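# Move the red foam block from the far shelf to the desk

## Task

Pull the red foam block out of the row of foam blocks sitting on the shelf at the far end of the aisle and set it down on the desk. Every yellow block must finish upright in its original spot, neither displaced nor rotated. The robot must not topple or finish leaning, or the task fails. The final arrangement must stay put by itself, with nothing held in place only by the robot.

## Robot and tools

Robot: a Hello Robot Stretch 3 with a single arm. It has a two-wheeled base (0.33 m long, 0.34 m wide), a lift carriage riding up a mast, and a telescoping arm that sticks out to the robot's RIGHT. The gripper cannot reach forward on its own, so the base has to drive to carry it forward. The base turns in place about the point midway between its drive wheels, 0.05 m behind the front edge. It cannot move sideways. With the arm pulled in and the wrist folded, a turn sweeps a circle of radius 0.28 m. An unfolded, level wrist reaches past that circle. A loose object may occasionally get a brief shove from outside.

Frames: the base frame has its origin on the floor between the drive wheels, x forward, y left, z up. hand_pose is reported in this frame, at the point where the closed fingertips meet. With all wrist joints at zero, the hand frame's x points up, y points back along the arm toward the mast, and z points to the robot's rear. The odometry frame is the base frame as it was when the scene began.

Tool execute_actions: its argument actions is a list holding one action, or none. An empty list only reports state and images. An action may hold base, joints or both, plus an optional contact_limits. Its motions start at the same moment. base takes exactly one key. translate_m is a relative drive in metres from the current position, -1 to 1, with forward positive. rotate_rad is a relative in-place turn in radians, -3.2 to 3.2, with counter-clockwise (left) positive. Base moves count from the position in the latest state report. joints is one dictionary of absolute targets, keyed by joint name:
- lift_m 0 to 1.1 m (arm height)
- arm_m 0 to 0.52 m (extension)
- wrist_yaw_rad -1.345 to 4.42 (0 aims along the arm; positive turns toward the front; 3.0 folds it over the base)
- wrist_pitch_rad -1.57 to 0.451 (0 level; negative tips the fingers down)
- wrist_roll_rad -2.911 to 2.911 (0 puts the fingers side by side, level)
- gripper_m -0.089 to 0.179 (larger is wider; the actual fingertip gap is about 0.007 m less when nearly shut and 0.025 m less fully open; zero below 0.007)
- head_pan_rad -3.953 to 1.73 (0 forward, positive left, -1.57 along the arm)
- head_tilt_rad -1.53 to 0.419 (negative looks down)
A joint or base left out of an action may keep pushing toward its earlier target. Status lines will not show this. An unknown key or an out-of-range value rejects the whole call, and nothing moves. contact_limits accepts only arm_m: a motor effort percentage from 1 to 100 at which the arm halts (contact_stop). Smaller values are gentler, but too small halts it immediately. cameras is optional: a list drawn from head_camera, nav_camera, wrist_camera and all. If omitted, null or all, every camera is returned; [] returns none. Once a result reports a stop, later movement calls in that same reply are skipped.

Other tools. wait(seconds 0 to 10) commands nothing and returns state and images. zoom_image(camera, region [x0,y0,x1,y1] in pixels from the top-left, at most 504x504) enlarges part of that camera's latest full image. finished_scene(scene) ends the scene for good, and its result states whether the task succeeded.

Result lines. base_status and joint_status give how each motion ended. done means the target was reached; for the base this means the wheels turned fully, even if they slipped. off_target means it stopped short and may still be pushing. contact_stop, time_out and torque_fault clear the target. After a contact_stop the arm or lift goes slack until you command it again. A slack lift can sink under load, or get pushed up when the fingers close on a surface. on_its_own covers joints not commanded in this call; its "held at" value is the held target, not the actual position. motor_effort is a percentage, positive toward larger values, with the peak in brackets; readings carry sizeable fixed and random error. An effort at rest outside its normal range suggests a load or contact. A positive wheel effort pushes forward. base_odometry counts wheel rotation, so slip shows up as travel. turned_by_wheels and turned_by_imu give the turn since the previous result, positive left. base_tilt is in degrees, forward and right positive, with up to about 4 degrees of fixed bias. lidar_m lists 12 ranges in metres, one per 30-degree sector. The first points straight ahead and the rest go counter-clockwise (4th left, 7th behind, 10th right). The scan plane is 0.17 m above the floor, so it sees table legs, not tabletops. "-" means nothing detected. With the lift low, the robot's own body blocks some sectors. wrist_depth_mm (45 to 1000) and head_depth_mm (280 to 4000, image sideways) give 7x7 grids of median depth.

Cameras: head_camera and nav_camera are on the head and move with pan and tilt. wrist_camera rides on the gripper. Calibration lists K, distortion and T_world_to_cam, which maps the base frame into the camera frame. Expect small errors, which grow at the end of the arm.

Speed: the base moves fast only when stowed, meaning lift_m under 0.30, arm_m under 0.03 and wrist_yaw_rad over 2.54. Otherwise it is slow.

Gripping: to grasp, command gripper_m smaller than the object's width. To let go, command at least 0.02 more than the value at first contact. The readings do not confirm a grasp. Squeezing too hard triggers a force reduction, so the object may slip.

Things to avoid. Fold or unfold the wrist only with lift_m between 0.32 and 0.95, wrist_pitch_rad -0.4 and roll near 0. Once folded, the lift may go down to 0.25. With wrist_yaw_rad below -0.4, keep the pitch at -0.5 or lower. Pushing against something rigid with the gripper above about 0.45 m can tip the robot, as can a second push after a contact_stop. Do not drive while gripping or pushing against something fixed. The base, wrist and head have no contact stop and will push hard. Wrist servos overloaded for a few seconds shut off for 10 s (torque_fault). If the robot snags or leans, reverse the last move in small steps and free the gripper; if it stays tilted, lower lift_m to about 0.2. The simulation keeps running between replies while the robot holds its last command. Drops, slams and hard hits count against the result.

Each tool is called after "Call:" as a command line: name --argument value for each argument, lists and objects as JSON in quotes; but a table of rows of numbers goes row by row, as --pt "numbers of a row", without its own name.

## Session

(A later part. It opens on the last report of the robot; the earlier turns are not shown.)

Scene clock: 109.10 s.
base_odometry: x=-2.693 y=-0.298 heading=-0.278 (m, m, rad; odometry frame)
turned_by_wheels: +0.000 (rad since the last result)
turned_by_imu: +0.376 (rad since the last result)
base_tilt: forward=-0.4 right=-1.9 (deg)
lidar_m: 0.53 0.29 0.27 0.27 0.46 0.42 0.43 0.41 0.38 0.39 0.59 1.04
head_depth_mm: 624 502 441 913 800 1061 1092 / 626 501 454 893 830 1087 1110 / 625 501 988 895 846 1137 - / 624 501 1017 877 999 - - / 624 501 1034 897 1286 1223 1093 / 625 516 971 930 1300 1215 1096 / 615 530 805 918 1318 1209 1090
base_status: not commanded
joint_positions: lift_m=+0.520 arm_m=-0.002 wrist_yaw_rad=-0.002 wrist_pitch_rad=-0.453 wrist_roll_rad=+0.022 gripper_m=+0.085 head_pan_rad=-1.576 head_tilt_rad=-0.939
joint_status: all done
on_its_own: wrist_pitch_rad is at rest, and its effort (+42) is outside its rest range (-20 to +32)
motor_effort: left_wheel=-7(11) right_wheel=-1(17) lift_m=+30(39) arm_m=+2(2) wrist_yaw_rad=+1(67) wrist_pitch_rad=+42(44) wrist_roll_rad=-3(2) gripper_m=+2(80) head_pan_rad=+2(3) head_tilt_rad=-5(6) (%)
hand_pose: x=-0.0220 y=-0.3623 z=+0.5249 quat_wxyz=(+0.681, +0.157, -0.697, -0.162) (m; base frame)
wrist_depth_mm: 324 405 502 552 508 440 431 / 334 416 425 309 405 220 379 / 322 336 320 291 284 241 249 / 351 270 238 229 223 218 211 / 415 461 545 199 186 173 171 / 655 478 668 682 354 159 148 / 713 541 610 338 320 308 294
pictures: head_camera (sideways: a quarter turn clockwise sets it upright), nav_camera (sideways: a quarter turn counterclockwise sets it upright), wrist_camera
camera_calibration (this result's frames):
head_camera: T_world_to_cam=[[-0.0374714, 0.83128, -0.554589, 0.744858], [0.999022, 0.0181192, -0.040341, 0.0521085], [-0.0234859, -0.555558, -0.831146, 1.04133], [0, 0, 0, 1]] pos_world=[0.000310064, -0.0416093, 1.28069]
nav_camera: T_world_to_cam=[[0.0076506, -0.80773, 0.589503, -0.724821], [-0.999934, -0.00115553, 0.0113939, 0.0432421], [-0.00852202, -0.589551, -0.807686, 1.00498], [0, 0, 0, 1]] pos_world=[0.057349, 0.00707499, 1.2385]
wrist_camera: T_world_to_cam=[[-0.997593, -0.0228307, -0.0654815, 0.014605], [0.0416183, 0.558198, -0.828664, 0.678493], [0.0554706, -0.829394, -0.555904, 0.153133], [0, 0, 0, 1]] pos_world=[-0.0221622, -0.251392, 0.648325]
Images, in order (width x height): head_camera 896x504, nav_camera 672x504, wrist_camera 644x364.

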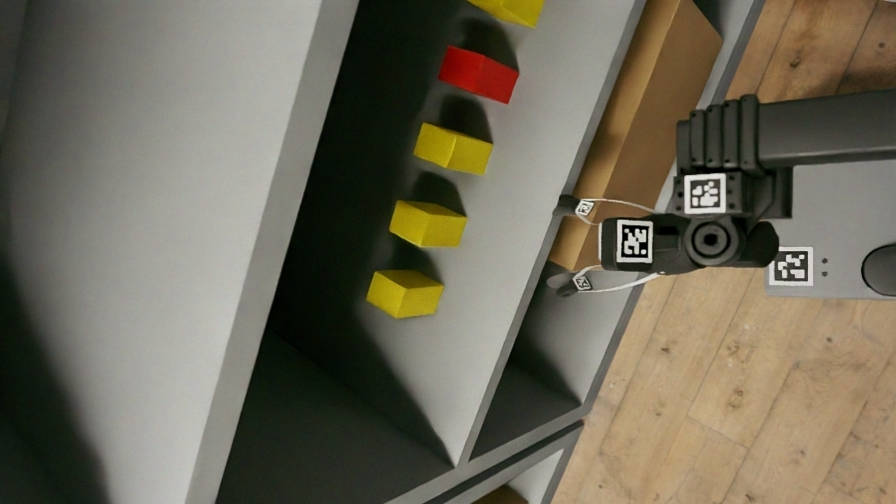

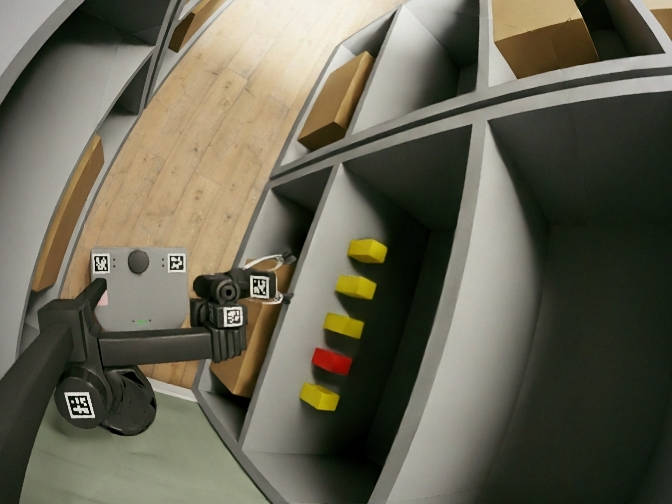

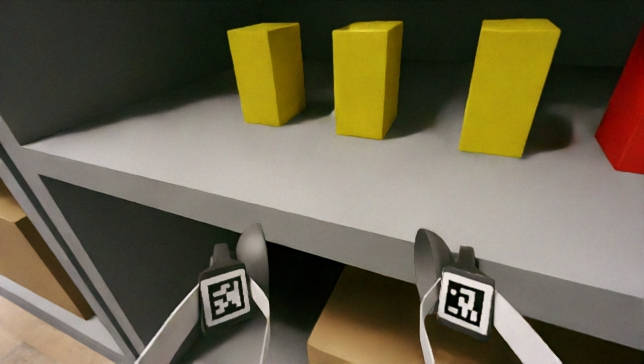

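Call:
execute_actions --actions '[{"joints":{"wrist_yaw_rad":0.7}}]' --cameras '[]'

Call:
execute_actions --actions '[{"joints":{"lift_m":0.6,"wrist_pitch_rad":-0.1}}]' --cameras '["head_camera","wrist_camera"]'

Scene clock: 117.63 s.
base_odometry: x=-2.693 y=-0.298 heading=-0.278 (m, m, rad; odometry frame)
turned_by_wheels: +0.000 (rad since the last result)
turned_by_imu: -0.355 (rad since the last result)
base_tilt: forward=+1.0 right=-0.1 (deg)
lidar_m: 0.93 0.38 0.29 0.28 0.30 0.38 0.37 0.39 0.38 0.37 0.39 0.62
head_depth_mm: 582 476 432 880 832 1041 1018 / 579 474 430 891 830 1178 1111 / 576 472 428 873 828 1155 - / 572 471 429 855 826 1163 - / 570 468 433 858 894 1177 1085 / 568 466 436 852 962 1175 1087 / 567 464 948 846 1191 1178 1077
base_status: not commanded
joint_positions: lift_m=+0.520 arm_m=-0.002 wrist_yaw_rad=+0.769 wrist_pitch_rad=-0.417 wrist_roll_rad=+0.020 gripper_m=+0.085 head_pan_rad=-1.576 head_tilt_rad=-0.940
joint_status: wrist_yaw_rad off_target (ended at +0.769, target +0.700)
on_its_own: wrist_yaw_rad is held at +0.754, not at your +0.700, by its stall guard, which is not easing now
motor_effort: left_wheel=+2(15) right_wheel=-1(22) lift_m=+29(30) arm_m=+1(2) wrist_yaw_rad=-9(42) wrist_pitch_rad=+23(45) wrist_roll_rad=-1(4) gripper_m=+5(17) head_pan_rad=+2(2) head_tilt_rad=-5(5) (%)
hand_pose: x=+0.1346 y=-0.3040 z=+0.5330 quat_wxyz=(+0.691, +0.397, -0.593, +0.119) (m; base frame)
wrist_depth_mm: - 433 435 504 324 468 399 / - 574 431 378 327 358 189 / - 918 356 297 273 279 201 / - - 533 244 213 212 203 / - 952 617 740 188 167 165 / 831 860 706 690 370 148 138 / 694 706 654 587 315 299 128
pictures: none
No camera images: the call's "cameras" was empty. Leave "cameras" out to get every camera's image.

Scene clock: 119.20 s.
base_odometry: x=-2.693 y=-0.298 heading=-0.278 (m, m, rad; odometry frame)
turned_by_wheels: +0.000 (rad since the last result)
turned_by_imu: +0.000 (rad since the last result)
base_tilt: forward=+0.8 right=-0.1 (deg)
lidar_m: 0.93 0.38 0.29 0.28 0.30 0.38 0.37 0.39 0.38 0.37 0.39 0.63
head_depth_mm: 583 474 431 879 833 1046 998 / 579 474 430 893 832 - - / 575 471 427 871 829 1158 - / 573 470 429 853 828 1154 - / 569 468 432 863 825 1187 1082 / 568 466 436 851 961 1174 1083 / 565 464 948 852 1194 1171 1080
base_status: not commanded
joint_positions: lift_m=+0.600 arm_m=-0.002 wrist_yaw_rad=+0.756 wrist_pitch_rad=-0.124 wrist_roll_rad=+0.023 gripper_m=+0.085 head_pan_rad=-1.576 head_tilt_rad=-0.940
joint_status: all done
on_its_own: wrist_yaw_rad is held at +0.754, not at your +0.700, by its stall guard, which is not easing now
motor_effort: left_wheel=+0(2) right_wheel=+0(2) lift_m=+39(42) arm_m=+1(1) wrist_yaw_rad=+0(12) wrist_pitch_rad=+12(35) wrist_roll_rad=-3(4) gripper_m=+0(5) head_pan_rad=+2(3) head_tilt_rad=-6(7) (%)
hand_pose: x=+0.1510 y=-0.3255 z=+0.6830 quat_wxyz=(+0.665, +0.304, -0.647, +0.216) (m; base frame)
wrist_depth_mm: - 434 456 564 607 505 425 / - 456 471 584 629 511 431 / - - 480 596 653 533 448 / - 885 493 632 679 547 454 / - 972 494 480 541 527 458 / - 943 434 384 326 345 241 / - - 530 304 305 283 232
pictures: head_camera (sideways: a quarter turn clockwise sets it upright), wrist_camera
camera_calibration (this result's frames):
head_camera: T_world_to_cam=[[-0.0378888, 0.831691, -0.553944, 0.74402], [0.999013, 0.0186547, -0.0403225, 0.0520845], [-0.0232022, -0.554925, -0.831577, 1.04189], [0, 0, 0, 1]] pos_world=[0.000331151, -0.0415957, 1.28066]
wrist_camera: T_world_to_cam=[[-0.695005, -0.716933, -0.0545468, -0.08074], [-0.148333, 0.217201, -0.964791, 0.792385], [0.703538, -0.662443, -0.2573, 0.0144812], [0, 0, 0, 1]] pos_world=[0.051234, -0.220399, 0.763808]
Images, in order (width x height): head_camera 896x504, wrist_camera 644x364.

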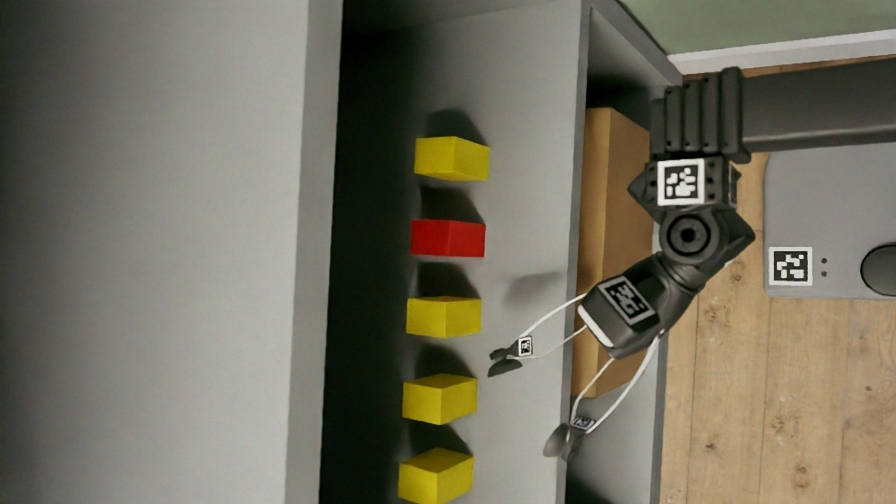

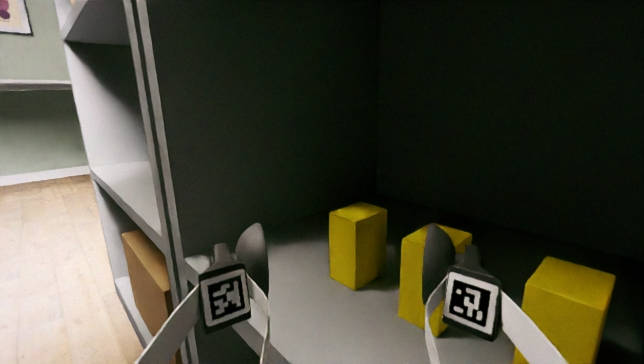

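Call:
execute_actions --actions '[{"joints":{"wrist_pitch_rad":-0.4,"wrist_yaw_rad":0.0,"wrist_roll_rad":0}}]' --cameras '["head_camera","wrist_camera"]'

Scene clock: 126.07 s.
base_odometry: x=-2.693 y=-0.298 heading=-0.278 (m, m, rad; odometry frame)
turned_by_wheels: +0.000 (rad since the last result)
turned_by_imu: -0.001 (rad since the last result)
base_tilt: forward=+0.8 right=-0.2 (deg)
lidar_m: 0.93 0.38 0.29 0.28 0.30 0.38 0.37 0.39 0.38 0.37 0.39 0.63
head_depth_mm: 581 476 431 880 833 1048 998 / 579 474 430 892 830 - - / 577 473 428 870 829 - - / 573 470 429 852 814 1183 - / 570 468 432 855 965 1184 1083 / 567 466 436 850 963 1180 1080 / 566 465 947 845 1195 1176 1081
base_status: not commanded
joint_positions: lift_m=+0.600 arm_m=-0.002 wrist_yaw_rad=+0.002 wrist_pitch_rad=-0.412 wrist_roll_rad=+0.005 gripper_m=+0.085 head_pan_rad=-1.576 head_tilt_rad=-0.940
joint_status: all done
motor_effort: left_wheel=+0(0) right_wheel=+0(1) lift_m=+40(40) arm_m=+1(1) wrist_yaw_rad=-1(3) wrist_pitch_rad=+6(11) wrist_roll_rad=-3(3) gripper_m=+0(0) head_pan_rad=+2(3) head_tilt_rad=-4(4) (%)
hand_pose: x=-0.0211 y=-0.3677 z=+0.6137 quat_wxyz=(+0.691, +0.145, -0.693, -0.145) (m; base frame)
wrist_depth_mm: 517 516 506 492 497 471 400 / 555 559 545 539 522 512 394 / 498 486 477 513 509 486 396 / 311 285 272 262 335 253 355 / 301 291 284 280 294 274 289 / 249 246 250 241 241 240 239 / 209 210 203 205 206 198 204
pictures: head_camera (sideways: a quarter turn clockwise sets it upright), wrist_camera
camera_calibration (this result's frames):
head_camera: T_world_to_cam=[[-0.0378887, 0.831691, -0.553944, 0.74402], [0.999013, 0.0186546, -0.0403225, 0.0520845], [-0.0232023, -0.554925, -0.831577, 1.04189], [0, 0, 0, 1]] pos_world=[0.000331146, -0.0415957, 1.28066]
wrist_camera: T_world_to_cam=[[-0.998169, -0.0362407, -0.0484188, 0.00571247], [0.0222748, 0.524014, -0.851418, 0.756032], [0.0562281, -0.850938, -0.522248, 0.169404], [0, 0, 0, 1]] pos_world=[-0.0206637, -0.251812, 0.732447]
Images, in order (width x height): head_camera 896x504, wrist_camera 644x364.

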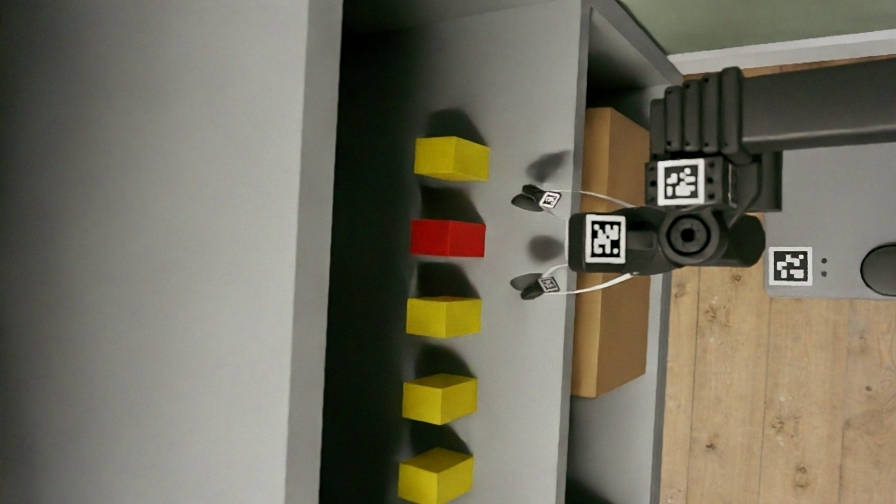

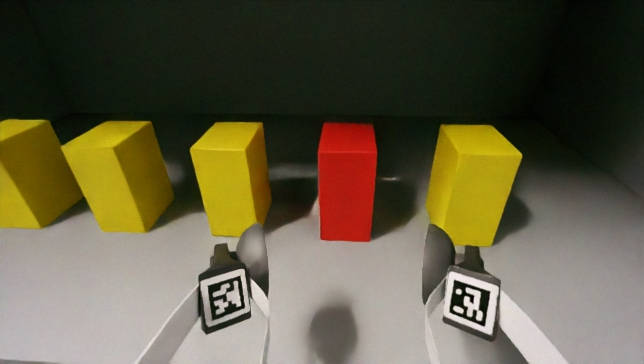

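Call:
execute_actions --actions '[{"joints":{"lift_m":0.585,"arm_m":0.06,"gripper_m":0.073}}]' --cameras '["head_camera","wrist_camera"]'

Scene clock: 135.07 s.
base_odometry: x=-2.693 y=-0.298 heading=-0.278 (m, m, rad; odometry frame)
turned_by_wheels: +0.000 (rad since the last result)
turned_by_imu: -0.001 (rad since the last result)
base_tilt: forward=+0.9 right=-0.1 (deg)
lidar_m: 0.93 0.38 0.29 0.28 0.30 0.38 0.37 0.39 0.38 0.37 0.39 0.62
head_depth_mm: 581 476 431 882 834 1044 1008 / 579 474 430 893 816 - - / 575 472 428 873 813 1176 - / 574 470 429 853 - 1184 - / 570 468 432 854 962 1178 1089 / 568 466 436 850 961 1177 1084 / 566 466 950 851 1199 1178 1084
base_status: not commanded
joint_positions: lift_m=+0.585 arm_m=+0.060 wrist_yaw_rad=+0.001 wrist_pitch_rad=-0.414 wrist_roll_rad=+0.005 gripper_m=+0.073 head_pan_rad=-1.576 head_tilt_rad=-0.940
joint_status: all done
motor_effort: left_wheel=+0(0) right_wheel=-1(0) lift_m=+26(34) arm_m=+4(5) wrist_yaw_rad=+0(1) wrist_pitch_rad=+7(7) wrist_roll_rad=-2(2) gripper_m=+0(52) head_pan_rad=+2(2) head_tilt_rad=-5(5) (%)
hand_pose: x=-0.0213 y=-0.4296 z=+0.5989 quat_wxyz=(+0.691, +0.145, -0.693, -0.146) (m; base frame)
wrist_depth_mm: 466 456 455 437 428 419 403 / 496 509 490 485 468 454 402 / 486 484 475 474 463 457 398 / 205 235 205 193 325 184 319 / 225 253 214 209 258 193 256 / 227 228 227 219 217 208 220 / 194 193 186 192 189 187 187
pictures: head_camera (sideways: a quarter turn clockwise sets it upright), wrist_camera
camera_calibration (this result's frames):
head_camera: T_world_to_cam=[[-0.0378888, 0.831691, -0.553944, 0.74402], [0.999013, 0.0186547, -0.0403225, 0.0520845], [-0.0232022, -0.554925, -0.831577, 1.04189], [0, 0, 0, 1]] pos_world=[0.000331151, -0.0415957, 1.28066]
wrist_camera: T_world_to_cam=[[-0.998196, -0.035439, -0.0484671, 0.00295854], [0.0226588, 0.525191, -0.850682, 0.775958], [0.0556018, -0.850246, -0.523441, 0.109978], [0, 0, 0, 1]] pos_world=[-0.020744, -0.313914, 0.717804]
Images, in order (width x height): head_camera 896x504, wrist_camera 644x364.

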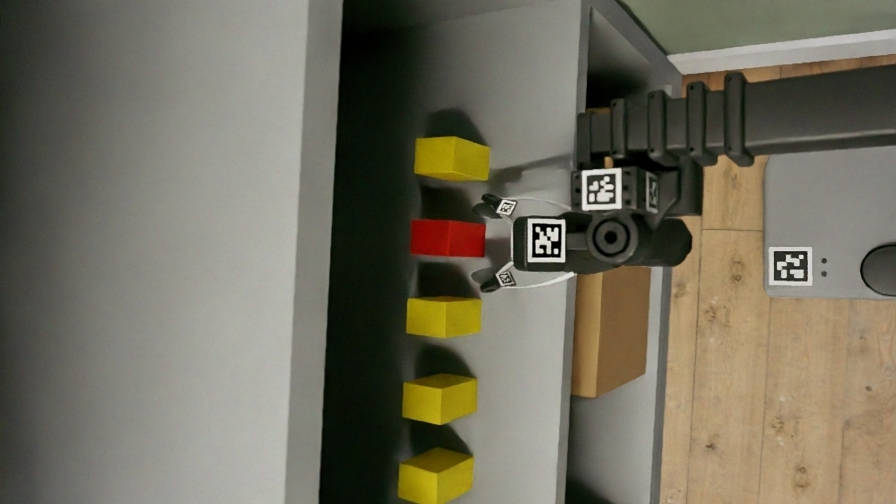

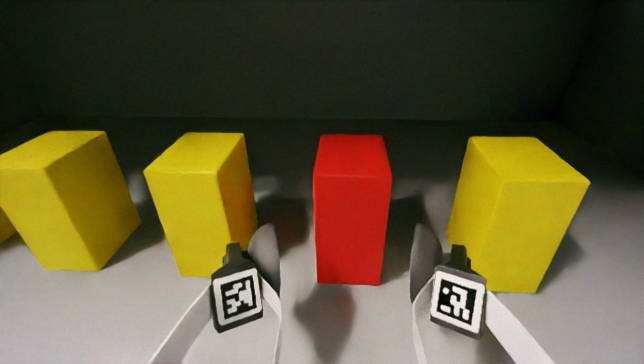

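Call:
execute_actions --actions '[{"joints":{"arm_m":0.115}}]' --cameras '["wrist_camera"]'

Call:
execute_actions --actions '[{"joints":{"gripper_m":0.015}}]' --cameras '[]'

Call:
execute_actions --actions '[{"joints":{"lift_m":0.62}}]' --cameras '["wrist_camera"]'

Scene clock: 142.13 s.
base_odometry: x=-2.693 y=-0.298 heading=-0.278 (m, m, rad; odometry frame)
turned_by_wheels: +0.000 (rad since the last result)
turned_by_imu: -0.001 (rad since the last result)
base_tilt: forward=+1.0 right=-0.2 (deg)
lidar_m: 0.93 0.38 0.29 0.28 0.30 0.38 0.37 0.39 0.38 0.37 0.39 0.62
head_depth_mm: 579 475 431 880 834 1046 1010 / 579 474 430 897 831 - - / 575 472 428 859 - 1177 - / 572 470 429 871 964 1184 - / 571 469 432 852 963 1180 1087 / 567 467 436 849 961 1175 1083 / 566 465 946 850 1194 1179 1085
base_status: not commanded
joint_positions: lift_m=+0.585 arm_m=+0.115 wrist_yaw_rad=+0.001 wrist_pitch_rad=-0.414 wrist_roll_rad=+0.005 gripper_m=+0.073 head_pan_rad=-1.576 head_tilt_rad=-0.940
joint_status: all done
motor_effort: left_wheel=+0(0) right_wheel=-1(0) lift_m=+26(26) arm_m=+4(4) wrist_yaw_rad=+0(0) wrist_pitch_rad=+7(7) wrist_roll_rad=-3(3) gripper_m=+0(1) head_pan_rad=+2(2) head_tilt_rad=-5(6) (%)
hand_pose: x=-0.0213 y=-0.4846 z=+0.5989 quat_wxyz=(+0.691, +0.145, -0.693, -0.146) (m; base frame)
wrist_depth_mm: 417 407 402 397 381 377 364 / 456 443 430 427 415 409 386 / 475 475 462 447 436 430 401 / 328 322 331 329 343 325 327 / 202 144 181 142 147 173 133 / 205 156 165 149 143 158 133 / 190 184 185 176 179 174 151
pictures: wrist_camera
camera_calibration (this result's frames):
wrist_camera: T_world_to_cam=[[-0.998199, -0.0353437, -0.0484672, 0.00103404], [0.022709, 0.525189, -0.850682, 0.804846], [0.0555208, -0.850251, -0.523441, 0.0632086], [0, 0, 0, 1]] pos_world=[-0.0207544, -0.368917, 0.717804]
Images, in order (width x height): wrist_camera 644x364.

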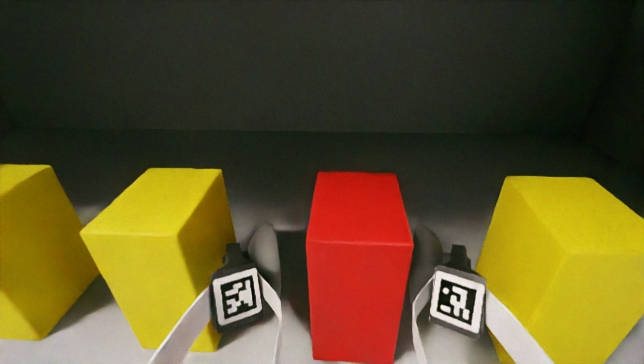

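Scene clock: 143.20 s.
base_odometry: x=-2.693 y=-0.298 heading=-0.278 (m, m, rad; odometry frame)
turned_by_wheels: +0.000 (rad since the last result)
turned_by_imu: +0.000 (rad since the last result)
base_tilt: forward=+0.9 right=-0.3 (deg)
lidar_m: 0.93 0.38 0.29 0.28 0.30 0.38 0.37 0.39 0.38 0.37 0.39 0.63
head_depth_mm: 582 476 431 875 833 1044 1013 / 577 473 430 892 831 - - / 575 472 428 862 - 1175 - / 572 470 430 912 968 1188 - / 570 468 432 853 960 1183 1086 / 567 467 436 851 960 1181 1086 / 563 465 949 848 1192 1174 1080
base_status: not commanded
joint_positions: lift_m=+0.585 arm_m=+0.115 wrist_yaw_rad=+0.000 wrist_pitch_rad=-0.416 wrist_roll_rad=+0.005 gripper_m=+0.016 head_pan_rad=-1.576 head_tilt_rad=-0.940
joint_status: all done
motor_effort: left_wheel=+0(0) right_wheel=-1(1) lift_m=+26(26) arm_m=+4(4) wrist_yaw_rad=+0(0) wrist_pitch_rad=+8(8) wrist_roll_rad=-3(3) gripper_m=-15(89) head_pan_rad=+2(3) head_tilt_rad=-5(5) (%)
hand_pose: x=-0.0214 y=-0.4843 z=+0.5983 quat_wxyz=(+0.690, +0.146, -0.693, -0.147) (m; base frame)
wrist_depth_mm: 416 406 396 387 382 378 362 / 457 449 432 423 414 406 388 / 483 467 453 442 439 422 390 / 327 183 326 325 333 316 316 / 202 144 204 133 270 172 132 / 201 157 166 139 139 171 133 / 191 181 185 164 179 159 154
pictures: none
No camera images: the call's "cameras" was empty. Leave "cameras" out to get every camera's image.

Scene clock: 144.33 s.
base_odometry: x=-2.693 y=-0.298 heading=-0.278 (m, m, rad; odometry frame)
turned_by_wheels: +0.000 (rad since the last result)
turned_by_imu: +0.000 (rad since the last result)
base_tilt: forward=+0.9 right=-0.1 (deg)
lidar_m: 0.93 0.38 0.29 0.28 0.30 0.38 0.37 0.39 0.38 0.37 0.39 0.63
head_depth_mm: 583 475 432 878 833 1042 966 / 578 473 429 893 827 - - / 574 473 428 873 - 1171 - / 573 470 429 879 966 1185 - / 570 468 433 855 961 1180 1089 / 567 466 435 852 956 1176 1081 / 564 465 947 848 1191 1177 1078
base_status: not commanded
joint_positions: lift_m=+0.620 arm_m=+0.115 wrist_yaw_rad=+0.000 wrist_pitch_rad=-0.417 wrist_roll_rad=+0.005 gripper_m=+0.016 head_pan_rad=-1.576 head_tilt_rad=-0.940
joint_status: all done
motor_effort: left_wheel=+0(0) right_wheel=-1(1) lift_m=+40(42) arm_m=+4(4) wrist_yaw_rad=+0(1) wrist_pitch_rad=+9(9) wrist_roll_rad=-3(3) gripper_m=-15(15) head_pan_rad=+2(3) head_tilt_rad=-6(6) (%)
hand_pose: x=-0.0214 y=-0.4842 z=+0.6326 quat_wxyz=(+0.690, +0.146, -0.693, -0.147) (m; base frame)
wrist_depth_mm: 422 411 401 394 388 373 370 / 455 448 434 431 415 412 385 / 495 486 474 460 451 440 401 / 415 415 416 381 402 396 379 / 209 316 204 134 318 205 313 / 203 164 168 140 140 171 151 / 204 203 211 165 213 159 152
pictures: wrist_camera
camera_calibration (this result's frames):
wrist_camera: T_world_to_cam=[[-0.998216, -0.03469, -0.0485873, 0.00296544], [0.0229626, 0.528146, -0.848843, 0.833555], [0.0551075, -0.848445, -0.526407, 0.0839626], [0, 0, 0, 1]] pos_world=[-0.0208074, -0.368898, 0.7519]
Images, in order (width x height): wrist_camera 644x364.

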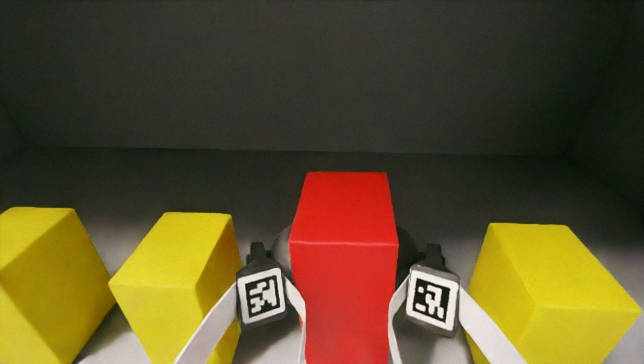

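Call:
execute_actions --actions '[{"joints":{"arm_m":0,"lift_m":0.64}}]' --cameras '[]'

Call:
execute_actions --actions '[{"joints":{"wrist_yaw_rad":2.9,"head_pan_rad":0,"head_tilt_rad":-0.6}}]' --cameras '[]'

Call:
execute_actions --actions '[{"joints":{"lift_m":0.285}}]' --cameras '[]'

Call:
execute_actions --actions '[{"base":{"translate_m":1.0}}]'

Scene clock: 152.63 s.
base_odometry: x=-2.693 y=-0.298 heading=-0.278 (m, m, rad; odometry frame)
turned_by_wheels: +0.000 (rad since the last result)
turned_by_imu: -0.001 (rad since the last result)
base_tilt: forward=+1.1 right=-0.4 (deg)
lidar_m: 0.93 0.38 0.29 0.28 0.30 0.38 0.37 0.39 0.38 0.37 0.39 0.63
head_depth_mm: 581 476 431 879 833 1036 963 / 579 473 429 894 828 - - / 576 472 428 871 821 - - / 573 470 429 887 760 1166 - / 569 469 432 857 963 1182 1087 / 569 466 435 852 961 1181 1085 / 565 465 950 851 1192 1174 1077
base_status: not commanded
joint_positions: lift_m=+0.640 arm_m=+0.000 wrist_yaw_rad=+0.000 wrist_pitch_rad=-0.417 wrist_roll_rad=+0.005 gripper_m=+0.016 head_pan_rad=-1.576 head_tilt_rad=-0.940
joint_status: all done
motor_effort: left_wheel=+0(0) right_wheel=-1(1) lift_m=+40(42) arm_m=-3(2) wrist_yaw_rad=+0(0) wrist_pitch_rad=+9(9) wrist_roll_rad=-3(2) gripper_m=-15(15) head_pan_rad=+2(2) head_tilt_rad=-5(4) (%)
hand_pose: x=-0.0214 y=-0.3697 z=+0.6526 quat_wxyz=(+0.690, +0.146, -0.693, -0.147) (m; base frame)
wrist_depth_mm: 524 516 493 493 482 481 401 / 555 558 549 538 521 513 397 / 550 590 565 568 552 543 396 / 317 304 291 427 403 407 391 / 326 308 301 133 272 318 344 / 296 294 300 139 140 288 288 / 251 251 244 164 234 244 245
pictures: none
No camera images: the call's "cameras" was empty. Leave "cameras" out to get every camera's image.

Scene clock: 155.07 s.
base_odometry: x=-2.693 y=-0.298 heading=-0.278 (m, m, rad; odometry frame)
turned_by_wheels: +0.000 (rad since the last result)
turned_by_imu: +0.000 (rad since the last result)
base_tilt: forward=+1.1 right=-0.2 (deg)
lidar_m: 0.92 0.38 0.29 0.28 0.30 0.38 0.37 0.39 0.38 0.37 0.39 0.63
head_depth_mm: 1223 1271 1474 1255 1111 1054 1069 / 3607 - 2573 1787 1536 1355 1181 / 3652 - 2835 2105 1673 1388 1179 / 3510 - 2792 2076 1656 1377 1176 / 3676 - 2653 1944 1659 1382 1172 / 1207 1203 1451 1158 1276 1299 1125 / 1209 1012 777 823 774 825 1054
base_status: not commanded
joint_positions: lift_m=+0.640 arm_m=+0.000 wrist_yaw_rad=+2.898 wrist_pitch_rad=-0.417 wrist_roll_rad=+0.005 gripper_m=+0.016 head_pan_rad=-0.007 head_tilt_rad=-0.606
joint_status: all done
motor_effort: left_wheel=+0(1) right_wheel=+0(1) lift_m=+40(40) arm_m=-2(3) wrist_yaw_rad=+2(1) wrist_pitch_rad=+9(8) wrist_roll_rad=-2(2) gripper_m=-15(15) head_pan_rad=+3(34) head_tilt_rad=+2(26) (%)
hand_pose: x=+0.0328 y=+0.0726 z=+0.6526 quat_wxyz=(+0.230, +0.706, +0.061, +0.667) (m; base frame)
wrist_depth_mm: - 634 663 683 720 663 496 / 442 700 722 742 804 688 494 / 452 - 607 601 587 590 503 / 433 - 452 425 433 436 459 / 358 362 384 133 417 732 545 / 438 603 - 140 139 714 614 / 440 613 536 165 599 702 724
pictures: none
No camera images: the call's "cameras" was empty. Leave "cameras" out to get every camera's image.

Scene clock: 159.13 s.
base_odometry: x=-2.693 y=-0.298 heading=-0.278 (m, m, rad; odometry frame)
turned_by_wheels: +0.000 (rad since the last result)
turned_by_imu: -0.001 (rad since the last result)
base_tilt: forward=+0.9 right=-0.1 (deg)
lidar_m: 0.93 0.38 0.29 0.28 0.30 0.38 0.37 0.39 0.38 0.37 0.39 0.63
head_depth_mm: 1223 1276 1475 1256 1116 1053 1072 / 3630 - 2579 1776 1530 1349 1183 / 3705 - 2833 2098 1664 1386 1182 / 3517 - 2790 2091 1663 1375 1183 / 3681 - 2674 1942 1659 1379 1173 / 1205 1207 1448 1159 1274 1299 1122 / 1215 1011 778 821 772 825 1051
base_status: not commanded
joint_positions: lift_m=+0.285 arm_m=+0.000 wrist_yaw_rad=+2.899 wrist_pitch_rad=-0.417 wrist_roll_rad=+0.005 gripper_m=+0.016 head_pan_rad=-0.007 head_tilt_rad=-0.606
joint_status: all done
motor_effort: left_wheel=+0(0) right_wheel=-1(0) lift_m=+26(33) arm_m=-2(3) wrist_yaw_rad=+2(1) wrist_pitch_rad=+9(9) wrist_roll_rad=-3(3) gripper_m=-15(15) head_pan_rad=+3(2) head_tilt_rad=+2(3) (%)
hand_pose: x=+0.0328 y=+0.0726 z=+0.2981 quat_wxyz=(+0.230, +0.706, +0.061, +0.667) (m; base frame)
wrist_depth_mm: - 634 646 663 698 647 490 / 431 309 317 328 345 359 496 / 449 - 334 354 366 399 501 / 448 - 365 367 406 571 516 / 451 503 402 133 440 487 516 / 415 423 - 139 140 503 501 / 414 - - 160 417 432 427
pictures: none
No camera images: the call's "cameras" was empty. Leave "cameras" out to get every camera's image.

Scene clock: 164.17 s.
base_odometry: x=-1.732 y=-0.572 heading=-0.278 (m, m, rad; odometry frame)
turned_by_wheels: +0.000 (rad since the last result)
turned_by_imu: -0.002 (rad since the last result)
base_tilt: forward=+1.1 right=-0.1 (deg)
lidar_m: 2.92 0.32 0.24 0.23 0.24 0.44 1.12 0.56 0.43 0.42 0.44 0.60
head_depth_mm: 2755 3122 2858 2131 1676 1399 1184 / 2734 3151 2833 2111 1668 1391 1184 / 2726 3133 2814 2097 1663 1391 1175 / 2749 3148 2795 2103 1654 1377 1177 / 2787 3190 2792 2070 1659 1376 1172 / 2836 3126 2790 2072 1653 1369 1057 / 2854 3195 2778 1996 648 753 705
base_status: done
joint_positions: lift_m=+0.285 arm_m=+0.000 wrist_yaw_rad=+2.899 wrist_pitch_rad=-0.417 wrist_roll_rad=+0.005 gripper_m=+0.016 head_pan_rad=-0.007 head_tilt_rad=-0.605
joint_status: not commanded
motor_effort: left_wheel=+0(11) right_wheel=-1(6) lift_m=+26(26) arm_m=-2(2) wrist_yaw_rad=+1(1) wrist_pitch_rad=+9(9) wrist_roll_rad=-2(2) gripper_m=-15(15) head_pan_rad=+3(3) head_tilt_rad=+4(2) (%)
hand_pose: x=+0.0326 y=+0.0727 z=+0.2980 quat_wxyz=(+0.230, +0.706, +0.062, +0.668) (m; base frame)
wrist_depth_mm: - 591 607 616 651 582 428 / 522 281 278 284 298 309 442 / 494 - 283 301 315 340 449 / 532 - 312 313 347 380 449 / 506 402 343 133 371 487 462 / 426 407 - 140 139 444 473 / 372 - - 160 411 438 432
pictures: head_camera (sideways: a quarter turn clockwise sets it upright), nav_camera (sideways: a quarter turn counterclockwise sets it upright), wrist_camera
camera_calibration (this result's frames):
head_camera: T_world_to_cam=[[-0.603639, -0.0379389, -0.796355, 1.06336], [-0.00224131, 0.998944, -0.0458915, 0.0654613], [0.797255, -0.025917, -0.603087, 0.739731], [0, 0, 0, 1]] pos_world=[0.0522775, -0.0058778, 1.29594]
nav_camera: T_world_to_cam=[[0.569897, 0.0082205, 0.821675, -1.03082], [-0.00429863, -0.999906, 0.0129851, 0.0350919], [0.821705, -0.0109322, -0.569808, 0.690522], [0, 0, 0, 1]] pos_world=[0.0202076, 0.0511114, 1.24001]
wrist_camera: T_world_to_cam=[[0.977312, -0.206213, -0.0483534, 0.00792903], [-0.149055, -0.50741, -0.848715, 0.33507], [0.150481, 0.836666, -0.526635, 0.25182], [0, 0, 0, 1]] pos_world=[0.00430037, -0.0390367, 0.41738]
Images, in order (width x height): head_camera 896x504, nav_camera 672x504, wrist_camera 644x364.

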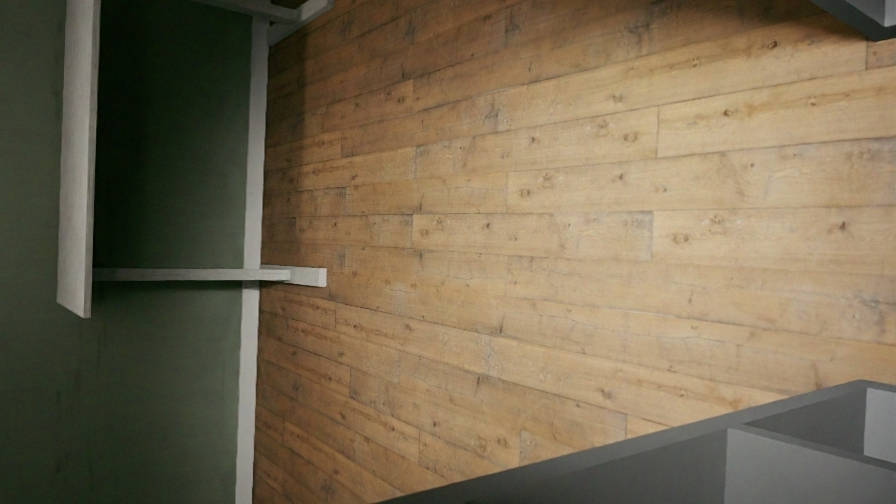

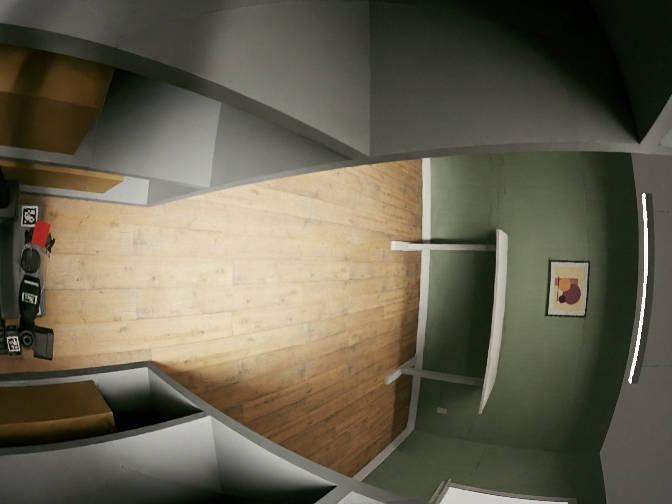

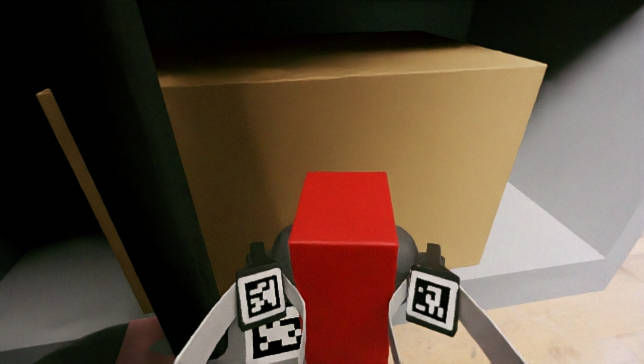

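Drifting left; aim right, toward desk centre (front ~2.75 ahead).

Call:
execute_actions --actions '[{"base":{"rotate_rad":-0.12}}]' --cameras '[]'

Call:
execute_actions --actions '[{"base":{"translate_m":1.0}}]' --cameras '[]'

Call:
execute_actions --actions '[{"base":{"translate_m":1.0},"joints":{"head_pan_rad":-1.57}}]' --cameras '[]'

Call:
execute_actions --actions '[{"base":{"rotate_rad":1.65},"joints":{"lift_m":0.9}}]' --cameras '["head_camera"]'

Scene clock: 170.53 s.
base_odometry: x=-1.732 y=-0.572 heading=-0.398 (m, m, rad; odometry frame)
turned_by_wheels: -0.120 (rad since the last result)
turned_by_imu: -0.120 (rad since the last result)
base_tilt: forward=+0.9 right=-0.2 (deg)
lidar_m: 3.18 0.50 0.25 0.23 0.24 0.44 0.73 0.61 0.44 0.42 0.43 0.61
head_depth_mm: 2823 3254 2888 2124 1690 1393 1052 / 2802 3142 2868 2104 1674 1392 1189 / 2791 3195 2826 2099 1661 1387 1182 / 2752 3178 2792 2109 1668 1381 1184 / 2725 3081 2795 2075 1662 1367 1171 / 2704 3100 2789 2066 1653 1370 1173 / 2751 3048 2765 2073 1645 1337 904
base_status: done
joint_positions: lift_m=+0.285 arm_m=+0.000 wrist_yaw_rad=+2.899 wrist_pitch_rad=-0.417 wrist_roll_rad=+0.005 gripper_m=+0.016 head_pan_rad=-0.007 head_tilt_rad=-0.605
joint_status: not commanded
motor_effort: left_wheel=+3(11) right_wheel=-3(9) lift_m=+26(26) arm_m=-2(2) wrist_yaw_rad=+1(0) wrist_pitch_rad=+9(9) wrist_roll_rad=-2(3) gripper_m=-15(15) head_pan_rad=+3(3) head_tilt_rad=+3(2) (%)
hand_pose: x=+0.0326 y=+0.0727 z=+0.2980 quat_wxyz=(+0.230, +0.706, +0.062, +0.668) (m; base frame)
wrist_depth_mm: - 579 608 637 671 514 395 / 420 281 277 294 318 474 408 / 243 - 282 310 338 509 430 / 263 - 306 316 373 577 476 / 300 297 340 133 410 494 597 / 411 332 - 140 139 492 500 / 374 - - 160 408 434 431
pictures: none
No camera images: the call's "cameras" was empty. Leave "cameras" out to get every camera's image.

Scene clock: 175.53 s.
base_odometry: x=-0.810 y=-0.959 heading=-0.398 (m, m, rad; odometry frame)
turned_by_wheels: +0.000 (rad since the last result)
turned_by_imu: -0.001 (rad since the last result)
base_tilt: forward=+0.9 right=-0.2 (deg)
lidar_m: 1.92 2.44 1.96 1.86 0.79 0.59 0.94 0.61 0.68 1.90 1.94 2.17
head_depth_mm: 2021 2266 2497 2098 1684 1392 1190 / 1987 2265 2511 2113 1672 1387 1186 / 1969 2246 2527 2099 1681 1378 1182 / 1930 2239 2474 2079 1668 1379 1183 / 1917 2195 2442 2070 1671 1378 1172 / 1905 1842 2417 2070 1656 1366 1169 / 1924 2165 2411 2059 1643 1365 1167
base_status: done
joint_positions: lift_m=+0.285 arm_m=+0.000 wrist_yaw_rad=+2.899 wrist_pitch_rad=-0.417 wrist_roll_rad=+0.005 gripper_m=+0.016 head_pan_rad=-0.007 head_tilt_rad=-0.605
joint_status: not commanded
motor_effort: left_wheel=+3(14) right_wheel=-3(6) lift_m=+27(26) arm_m=-2(2) wrist_yaw_rad=+1(1) wrist_pitch_rad=+9(9) wrist_roll_rad=-2(2) gripper_m=-15(15) head_pan_rad=+3(3) head_tilt_rad=+4(3) (%)
hand_pose: x=+0.0326 y=+0.0727 z=+0.2980 quat_wxyz=(+0.230, +0.706, +0.062, +0.668) (m; base frame)
wrist_depth_mm: - - - - - - - / - - - - - - - / - - - - - - - / 808 - 810 764 774 777 776 / 635 614 629 133 617 623 597 / 518 522 - 140 139 509 510 / 456 - - 160 409 430 430
pictures: none
No camera images: the call's "cameras" was empty. Leave "cameras" out to get every camera's image.

Scene clock: 180.63 s.
base_odometry: x=+0.112 y=-1.346 heading=-0.397 (m, m, rad; odometry frame)
turned_by_wheels: +0.000 (rad since the last result)
turned_by_imu: -0.001 (rad since the last result)
base_tilt: forward=+1.0 right=+0.0 (deg)
lidar_m: 1.39 0.95 1.84 1.92 1.95 1.61 1.54 1.54 1.95 1.83 1.87 1.29
head_depth_mm: 1555 1742 1991 2115 1681 1385 1185 / 1544 1735 1966 2115 1660 1390 1183 / 1531 1711 1951 2102 1666 1384 1184 / 1517 1686 1937 2086 1658 1378 1176 / 1504 1679 1919 2077 1663 1369 1174 / 1495 1652 1895 2047 1660 1373 1174 / 1484 1648 1881 2022 1635 1372 1170
base_status: done
joint_positions: lift_m=+0.285 arm_m=+0.000 wrist_yaw_rad=+2.899 wrist_pitch_rad=-0.417 wrist_roll_rad=+0.005 gripper_m=+0.016 head_pan_rad=-1.563 head_tilt_rad=-0.605
joint_status: all done
motor_effort: left_wheel=+3(14) right_wheel=-3(7) lift_m=+27(27) arm_m=-2(3) wrist_yaw_rad=+1(1) wrist_pitch_rad=+9(9) wrist_roll_rad=-2(2) gripper_m=-14(16) head_pan_rad=-2(38) head_tilt_rad=+2(1) (%)
hand_pose: x=+0.0326 y=+0.0727 z=+0.2980 quat_wxyz=(+0.230, +0.706, +0.062, +0.668) (m; base frame)
wrist_depth_mm: - - - - - - - / - - - - - - - / - - - - - - - / 806 - 803 745 781 763 695 / 631 612 623 133 618 598 607 / 517 516 - 139 139 504 501 / 447 - - 160 411 430 430
pictures: none
No camera images: the call's "cameras" was empty. Leave "cameras" out to get every camera's image.

Scene clock: 187.07 s.
base_odometry: x=+0.112 y=-1.346 heading=+1.252 (m, m, rad; odometry frame)
turned_by_wheels: +1.650 (rad since the last result)
turned_by_imu: +1.648 (rad since the last result)
base_tilt: forward=+0.9 right=-0.1 (deg)
lidar_m: 1.92 2.03 1.57 1.54 1.59 1.88 1.83 1.30 1.29 1.39 0.95 2.00
head_depth_mm: 1142 1209 775 1666 1681 - - / 1140 1191 771 1668 1677 - - / 1142 1180 768 1684 1660 1460 - / 1144 1171 763 1684 1662 - - / 1150 1162 757 1697 1656 - 1122 / 1152 1154 753 1201 1513 1371 1148 / 1157 1145 749 1663 1645 1369 1165
base_status: done
joint_positions: lift_m=+0.900 arm_m=+0.000 wrist_yaw_rad=+2.899 wrist_pitch_rad=-0.418 wrist_roll_rad=+0.005 gripper_m=+0.016 head_pan_rad=-1.563 head_tilt_rad=-0.605
joint_status: all done
motor_effort: left_wheel=-3(11) right_wheel=+3(8) lift_m=+40(41) arm_m=-2(3) wrist_yaw_rad=+1(1) wrist_pitch_rad=+9(9) wrist_roll_rad=-3(3) gripper_m=-16(15) head_pan_rad=-2(3) head_tilt_rad=+3(2) (%)
hand_pose: x=+0.0326 y=+0.0726 z=+0.9124 quat_wxyz=(+0.230, +0.706, +0.062, +0.667) (m; base frame)
wrist_depth_mm: - - - - - - - / - - - - - - - / - - - - - - - / - - - - - - - / - - - 133 - - - / - - - 140 139 - - / - - - 164 - - -
pictures: head_camera (sideways: a quarter turn clockwise sets it upright)
camera_calibration (this result's frames):
head_camera: T_world_to_cam=[[-0.0468105, 0.602925, -0.796424, 1.06005], [0.998803, 0.016925, -0.0458925, 0.0593562], [-0.0141903, -0.797619, -0.602995, 0.744562], [0, 0, 0, 1]] pos_world=[0.000901886, -0.0462596, 1.29594]
Images, in order (width x height): head_camera 896x504.

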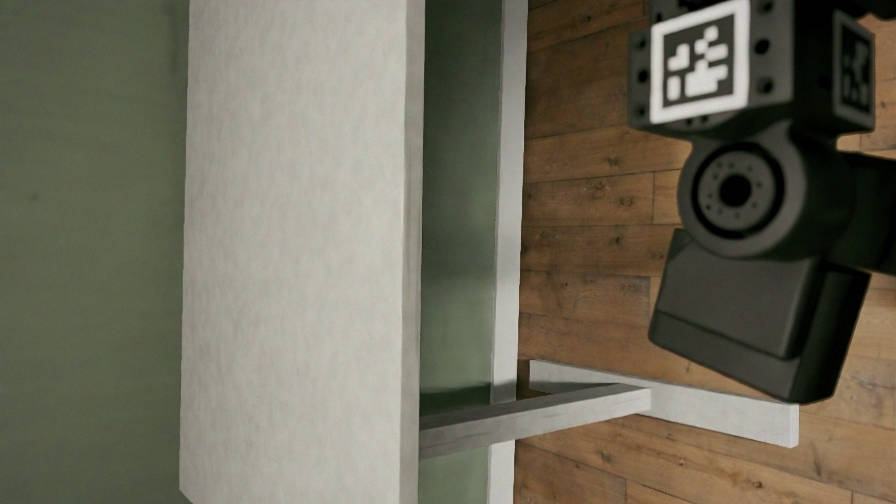

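Call:
execute_actions --actions '[{"joints":{"wrist_yaw_rad":0}}]' --cameras '[]'

Call:
execute_actions --actions '[{"joints":{"lift_m":1.06}}]' --cameras '[]'

Call:
execute_actions --actions '[{"joints":{"arm_m":0.33,"head_tilt_rad":-0.4}}]' --cameras '["nav_camera","wrist_camera"]'

Scene clock: 194.67 s.
base_odometry: x=+0.112 y=-1.346 heading=+1.252 (m, m, rad; odometry frame)
turned_by_wheels: +0.000 (rad since the last result)
turned_by_imu: -0.001 (rad since the last result)
base_tilt: forward=+1.0 right=-0.3 (deg)
lidar_m: 1.92 2.02 1.57 1.54 1.58 1.89 1.83 1.30 1.29 1.39 0.95 2.00
head_depth_mm: 1139 1205 775 1664 1680 - - / 1144 1190 769 1664 1675 - - / 1141 1180 765 1680 1717 - - / 1148 1175 762 1678 1708 - 1177 / 1145 1163 759 1679 1653 1370 1172 / 1150 1154 754 1196 1522 1345 1168 / 1146 1147 750 1664 1650 1368 1168
base_status: not commanded
joint_positions: lift_m=+0.900 arm_m=+0.000 wrist_yaw_rad=+0.002 wrist_pitch_rad=-0.418 wrist_roll_rad=+0.004 gripper_m=+0.016 head_pan_rad=-1.563 head_tilt_rad=-0.605
joint_status: all done
motor_effort: left_wheel=-4(4) right_wheel=+3(3) lift_m=+41(40) arm_m=-3(2) wrist_yaw_rad=-1(2) wrist_pitch_rad=+9(9) wrist_roll_rad=-2(3) gripper_m=-15(15) head_pan_rad=-3(2) head_tilt_rad=+2(1) (%)
hand_pose: x=-0.0211 y=-0.3697 z=+0.9124 quat_wxyz=(+0.691, +0.147, -0.693, -0.147) (m; base frame)
wrist_depth_mm: - - 766 712 693 663 639 / 335 327 322 317 314 314 307 / - - - - - - - / - - - - - - - / - - - 133 - - - / - - - 140 139 - - / - - - 164 - - -
pictures: none
No camera images: the call's "cameras" was empty. Leave "cameras" out to get every camera's image.

Scene clock: 196.97 s.
base_odometry: x=+0.112 y=-1.346 heading=+1.252 (m, m, rad; odometry frame)
turned_by_wheels: +0.000 (rad since the last result)
turned_by_imu: +0.000 (rad since the last result)
base_tilt: forward=+0.9 right=-0.1 (deg)
lidar_m: 1.92 2.02 1.57 1.54 1.58 1.89 1.83 1.30 1.30 1.39 0.95 2.00
head_depth_mm: 1144 1224 - - - - 1186 / 1143 1237 - - - - 1179 / 1144 1236 - - - - 1178 / 1148 1195 - - 1604 1351 1174 / 1149 1164 757 1683 1664 1375 1175 / 1148 1153 751 1200 1517 1341 1169 / 1151 1146 749 1658 1652 1372 1168
base_status: not commanded
joint_positions: lift_m=+1.060 arm_m=+0.000 wrist_yaw_rad=+0.001 wrist_pitch_rad=-0.418 wrist_roll_rad=+0.004 gripper_m=+0.016 head_pan_rad=-1.563 head_tilt_rad=-0.605
joint_status: all done
motor_effort: left_wheel=-4(4) right_wheel=+3(3) lift_m=+40(42) arm_m=-2(2) wrist_yaw_rad=-1(1) wrist_pitch_rad=+9(9) wrist_roll_rad=-2(2) gripper_m=-15(15) head_pan_rad=-2(3) head_tilt_rad=+2(2) (%)
hand_pose: x=-0.0212 y=-0.3697 z=+1.0724 quat_wxyz=(+0.691, +0.147, -0.693, -0.147) (m; base frame)
wrist_depth_mm: - - - - - - 990 / - - 952 969 933 923 921 / - 622 617 624 598 598 594 / 466 462 456 424 446 448 439 / - - 870 133 387 - 940 / - - - 140 139 - - / - - - 164 - - -
pictures: none
No camera images: the call's "cameras" was empty. Leave "cameras" out to get every camera's image.

Scene clock: 200.60 s.
base_odometry: x=+0.112 y=-1.346 heading=+1.252 (m, m, rad; odometry frame)
turned_by_wheels: +0.000 (rad since the last result)
turned_by_imu: -0.001 (rad since the last result)
base_tilt: forward=+1.0 right=+0.0 (deg)
lidar_m: 1.92 2.02 1.56 1.54 1.58 1.89 1.83 1.30 1.29 1.39 0.95 2.00
head_depth_mm: 1139 1205 1135 806 1636 1618 1314 / 1119 1201 1236 802 1653 1619 1311 / 1118 1207 - 797 1645 1601 1309 / 1121 1221 1316 749 1646 1595 1309 / 1127 1240 1300 788 1665 1589 1300 / 1143 1246 1302 787 1649 1454 1287 / 1149 1238 1306 779 1097 1535 1297
base_status: not commanded
joint_positions: lift_m=+1.060 arm_m=+0.330 wrist_yaw_rad=+0.000 wrist_pitch_rad=-0.418 wrist_roll_rad=+0.004 gripper_m=+0.016 head_pan_rad=-1.563 head_tilt_rad=-0.408
joint_status: all done
motor_effort: left_wheel=-4(4) right_wheel=+3(3) lift_m=+40(40) arm_m=+4(4) wrist_yaw_rad=+0(1) wrist_pitch_rad=+9(9) wrist_roll_rad=-2(2) gripper_m=-16(15) head_pan_rad=-3(2) head_tilt_rad=+5(22) (%)
hand_pose: x=-0.0214 y=-0.6991 z=+1.0724 quat_wxyz=(+0.691, +0.147, -0.693, -0.147) (m; base frame)
wrist_depth_mm: 741 722 730 699 700 716 687 / 811 812 794 771 764 753 744 / 883 622 617 604 589 579 575 / 456 451 451 423 442 437 434 / 362 362 356 133 351 348 346 / 296 300 302 139 140 291 289 / 256 253 249 165 234 247 245
pictures: nav_camera (sideways: a quarter turn counterclockwise sets it upright), wrist_camera
camera_calibration (this result's frames):
nav_camera: T_world_to_cam=[[0.01524, -0.398335, 0.917113, -1.15191], [-0.999882, -0.00773528, 0.0132556, 0.0408094], [0.00181393, -0.917207, -0.398406, 0.472502], [0, 0, 0, 1]] pos_world=[0.0575025, -0.0251497, 1.24414]
wrist_camera: T_world_to_cam=[[-0.99825, -0.0350457, -0.0476314, 0.015596], [0.0219221, 0.528763, -0.848486, 1.32044], [0.0549215, -0.848046, -0.527069, 0.134144], [0, 0, 0, 1]] pos_world=[-0.0207454, -0.583892, 1.19182]
Images, in order (width x height): nav_camera 672x504, wrist_camera 644x364.

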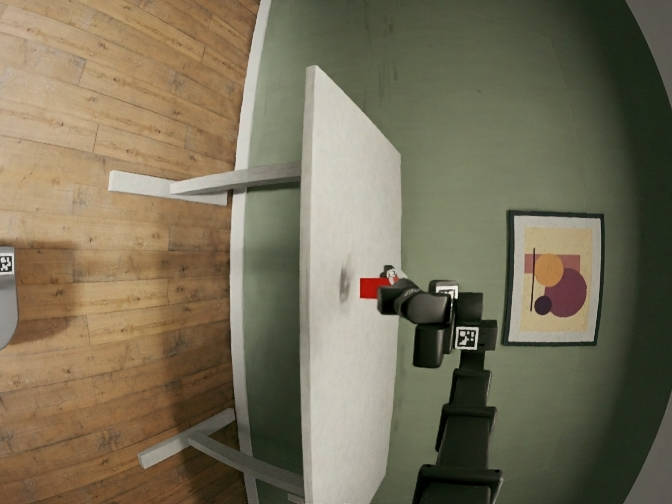

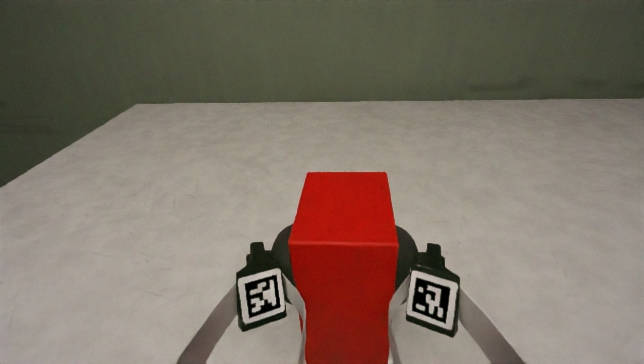

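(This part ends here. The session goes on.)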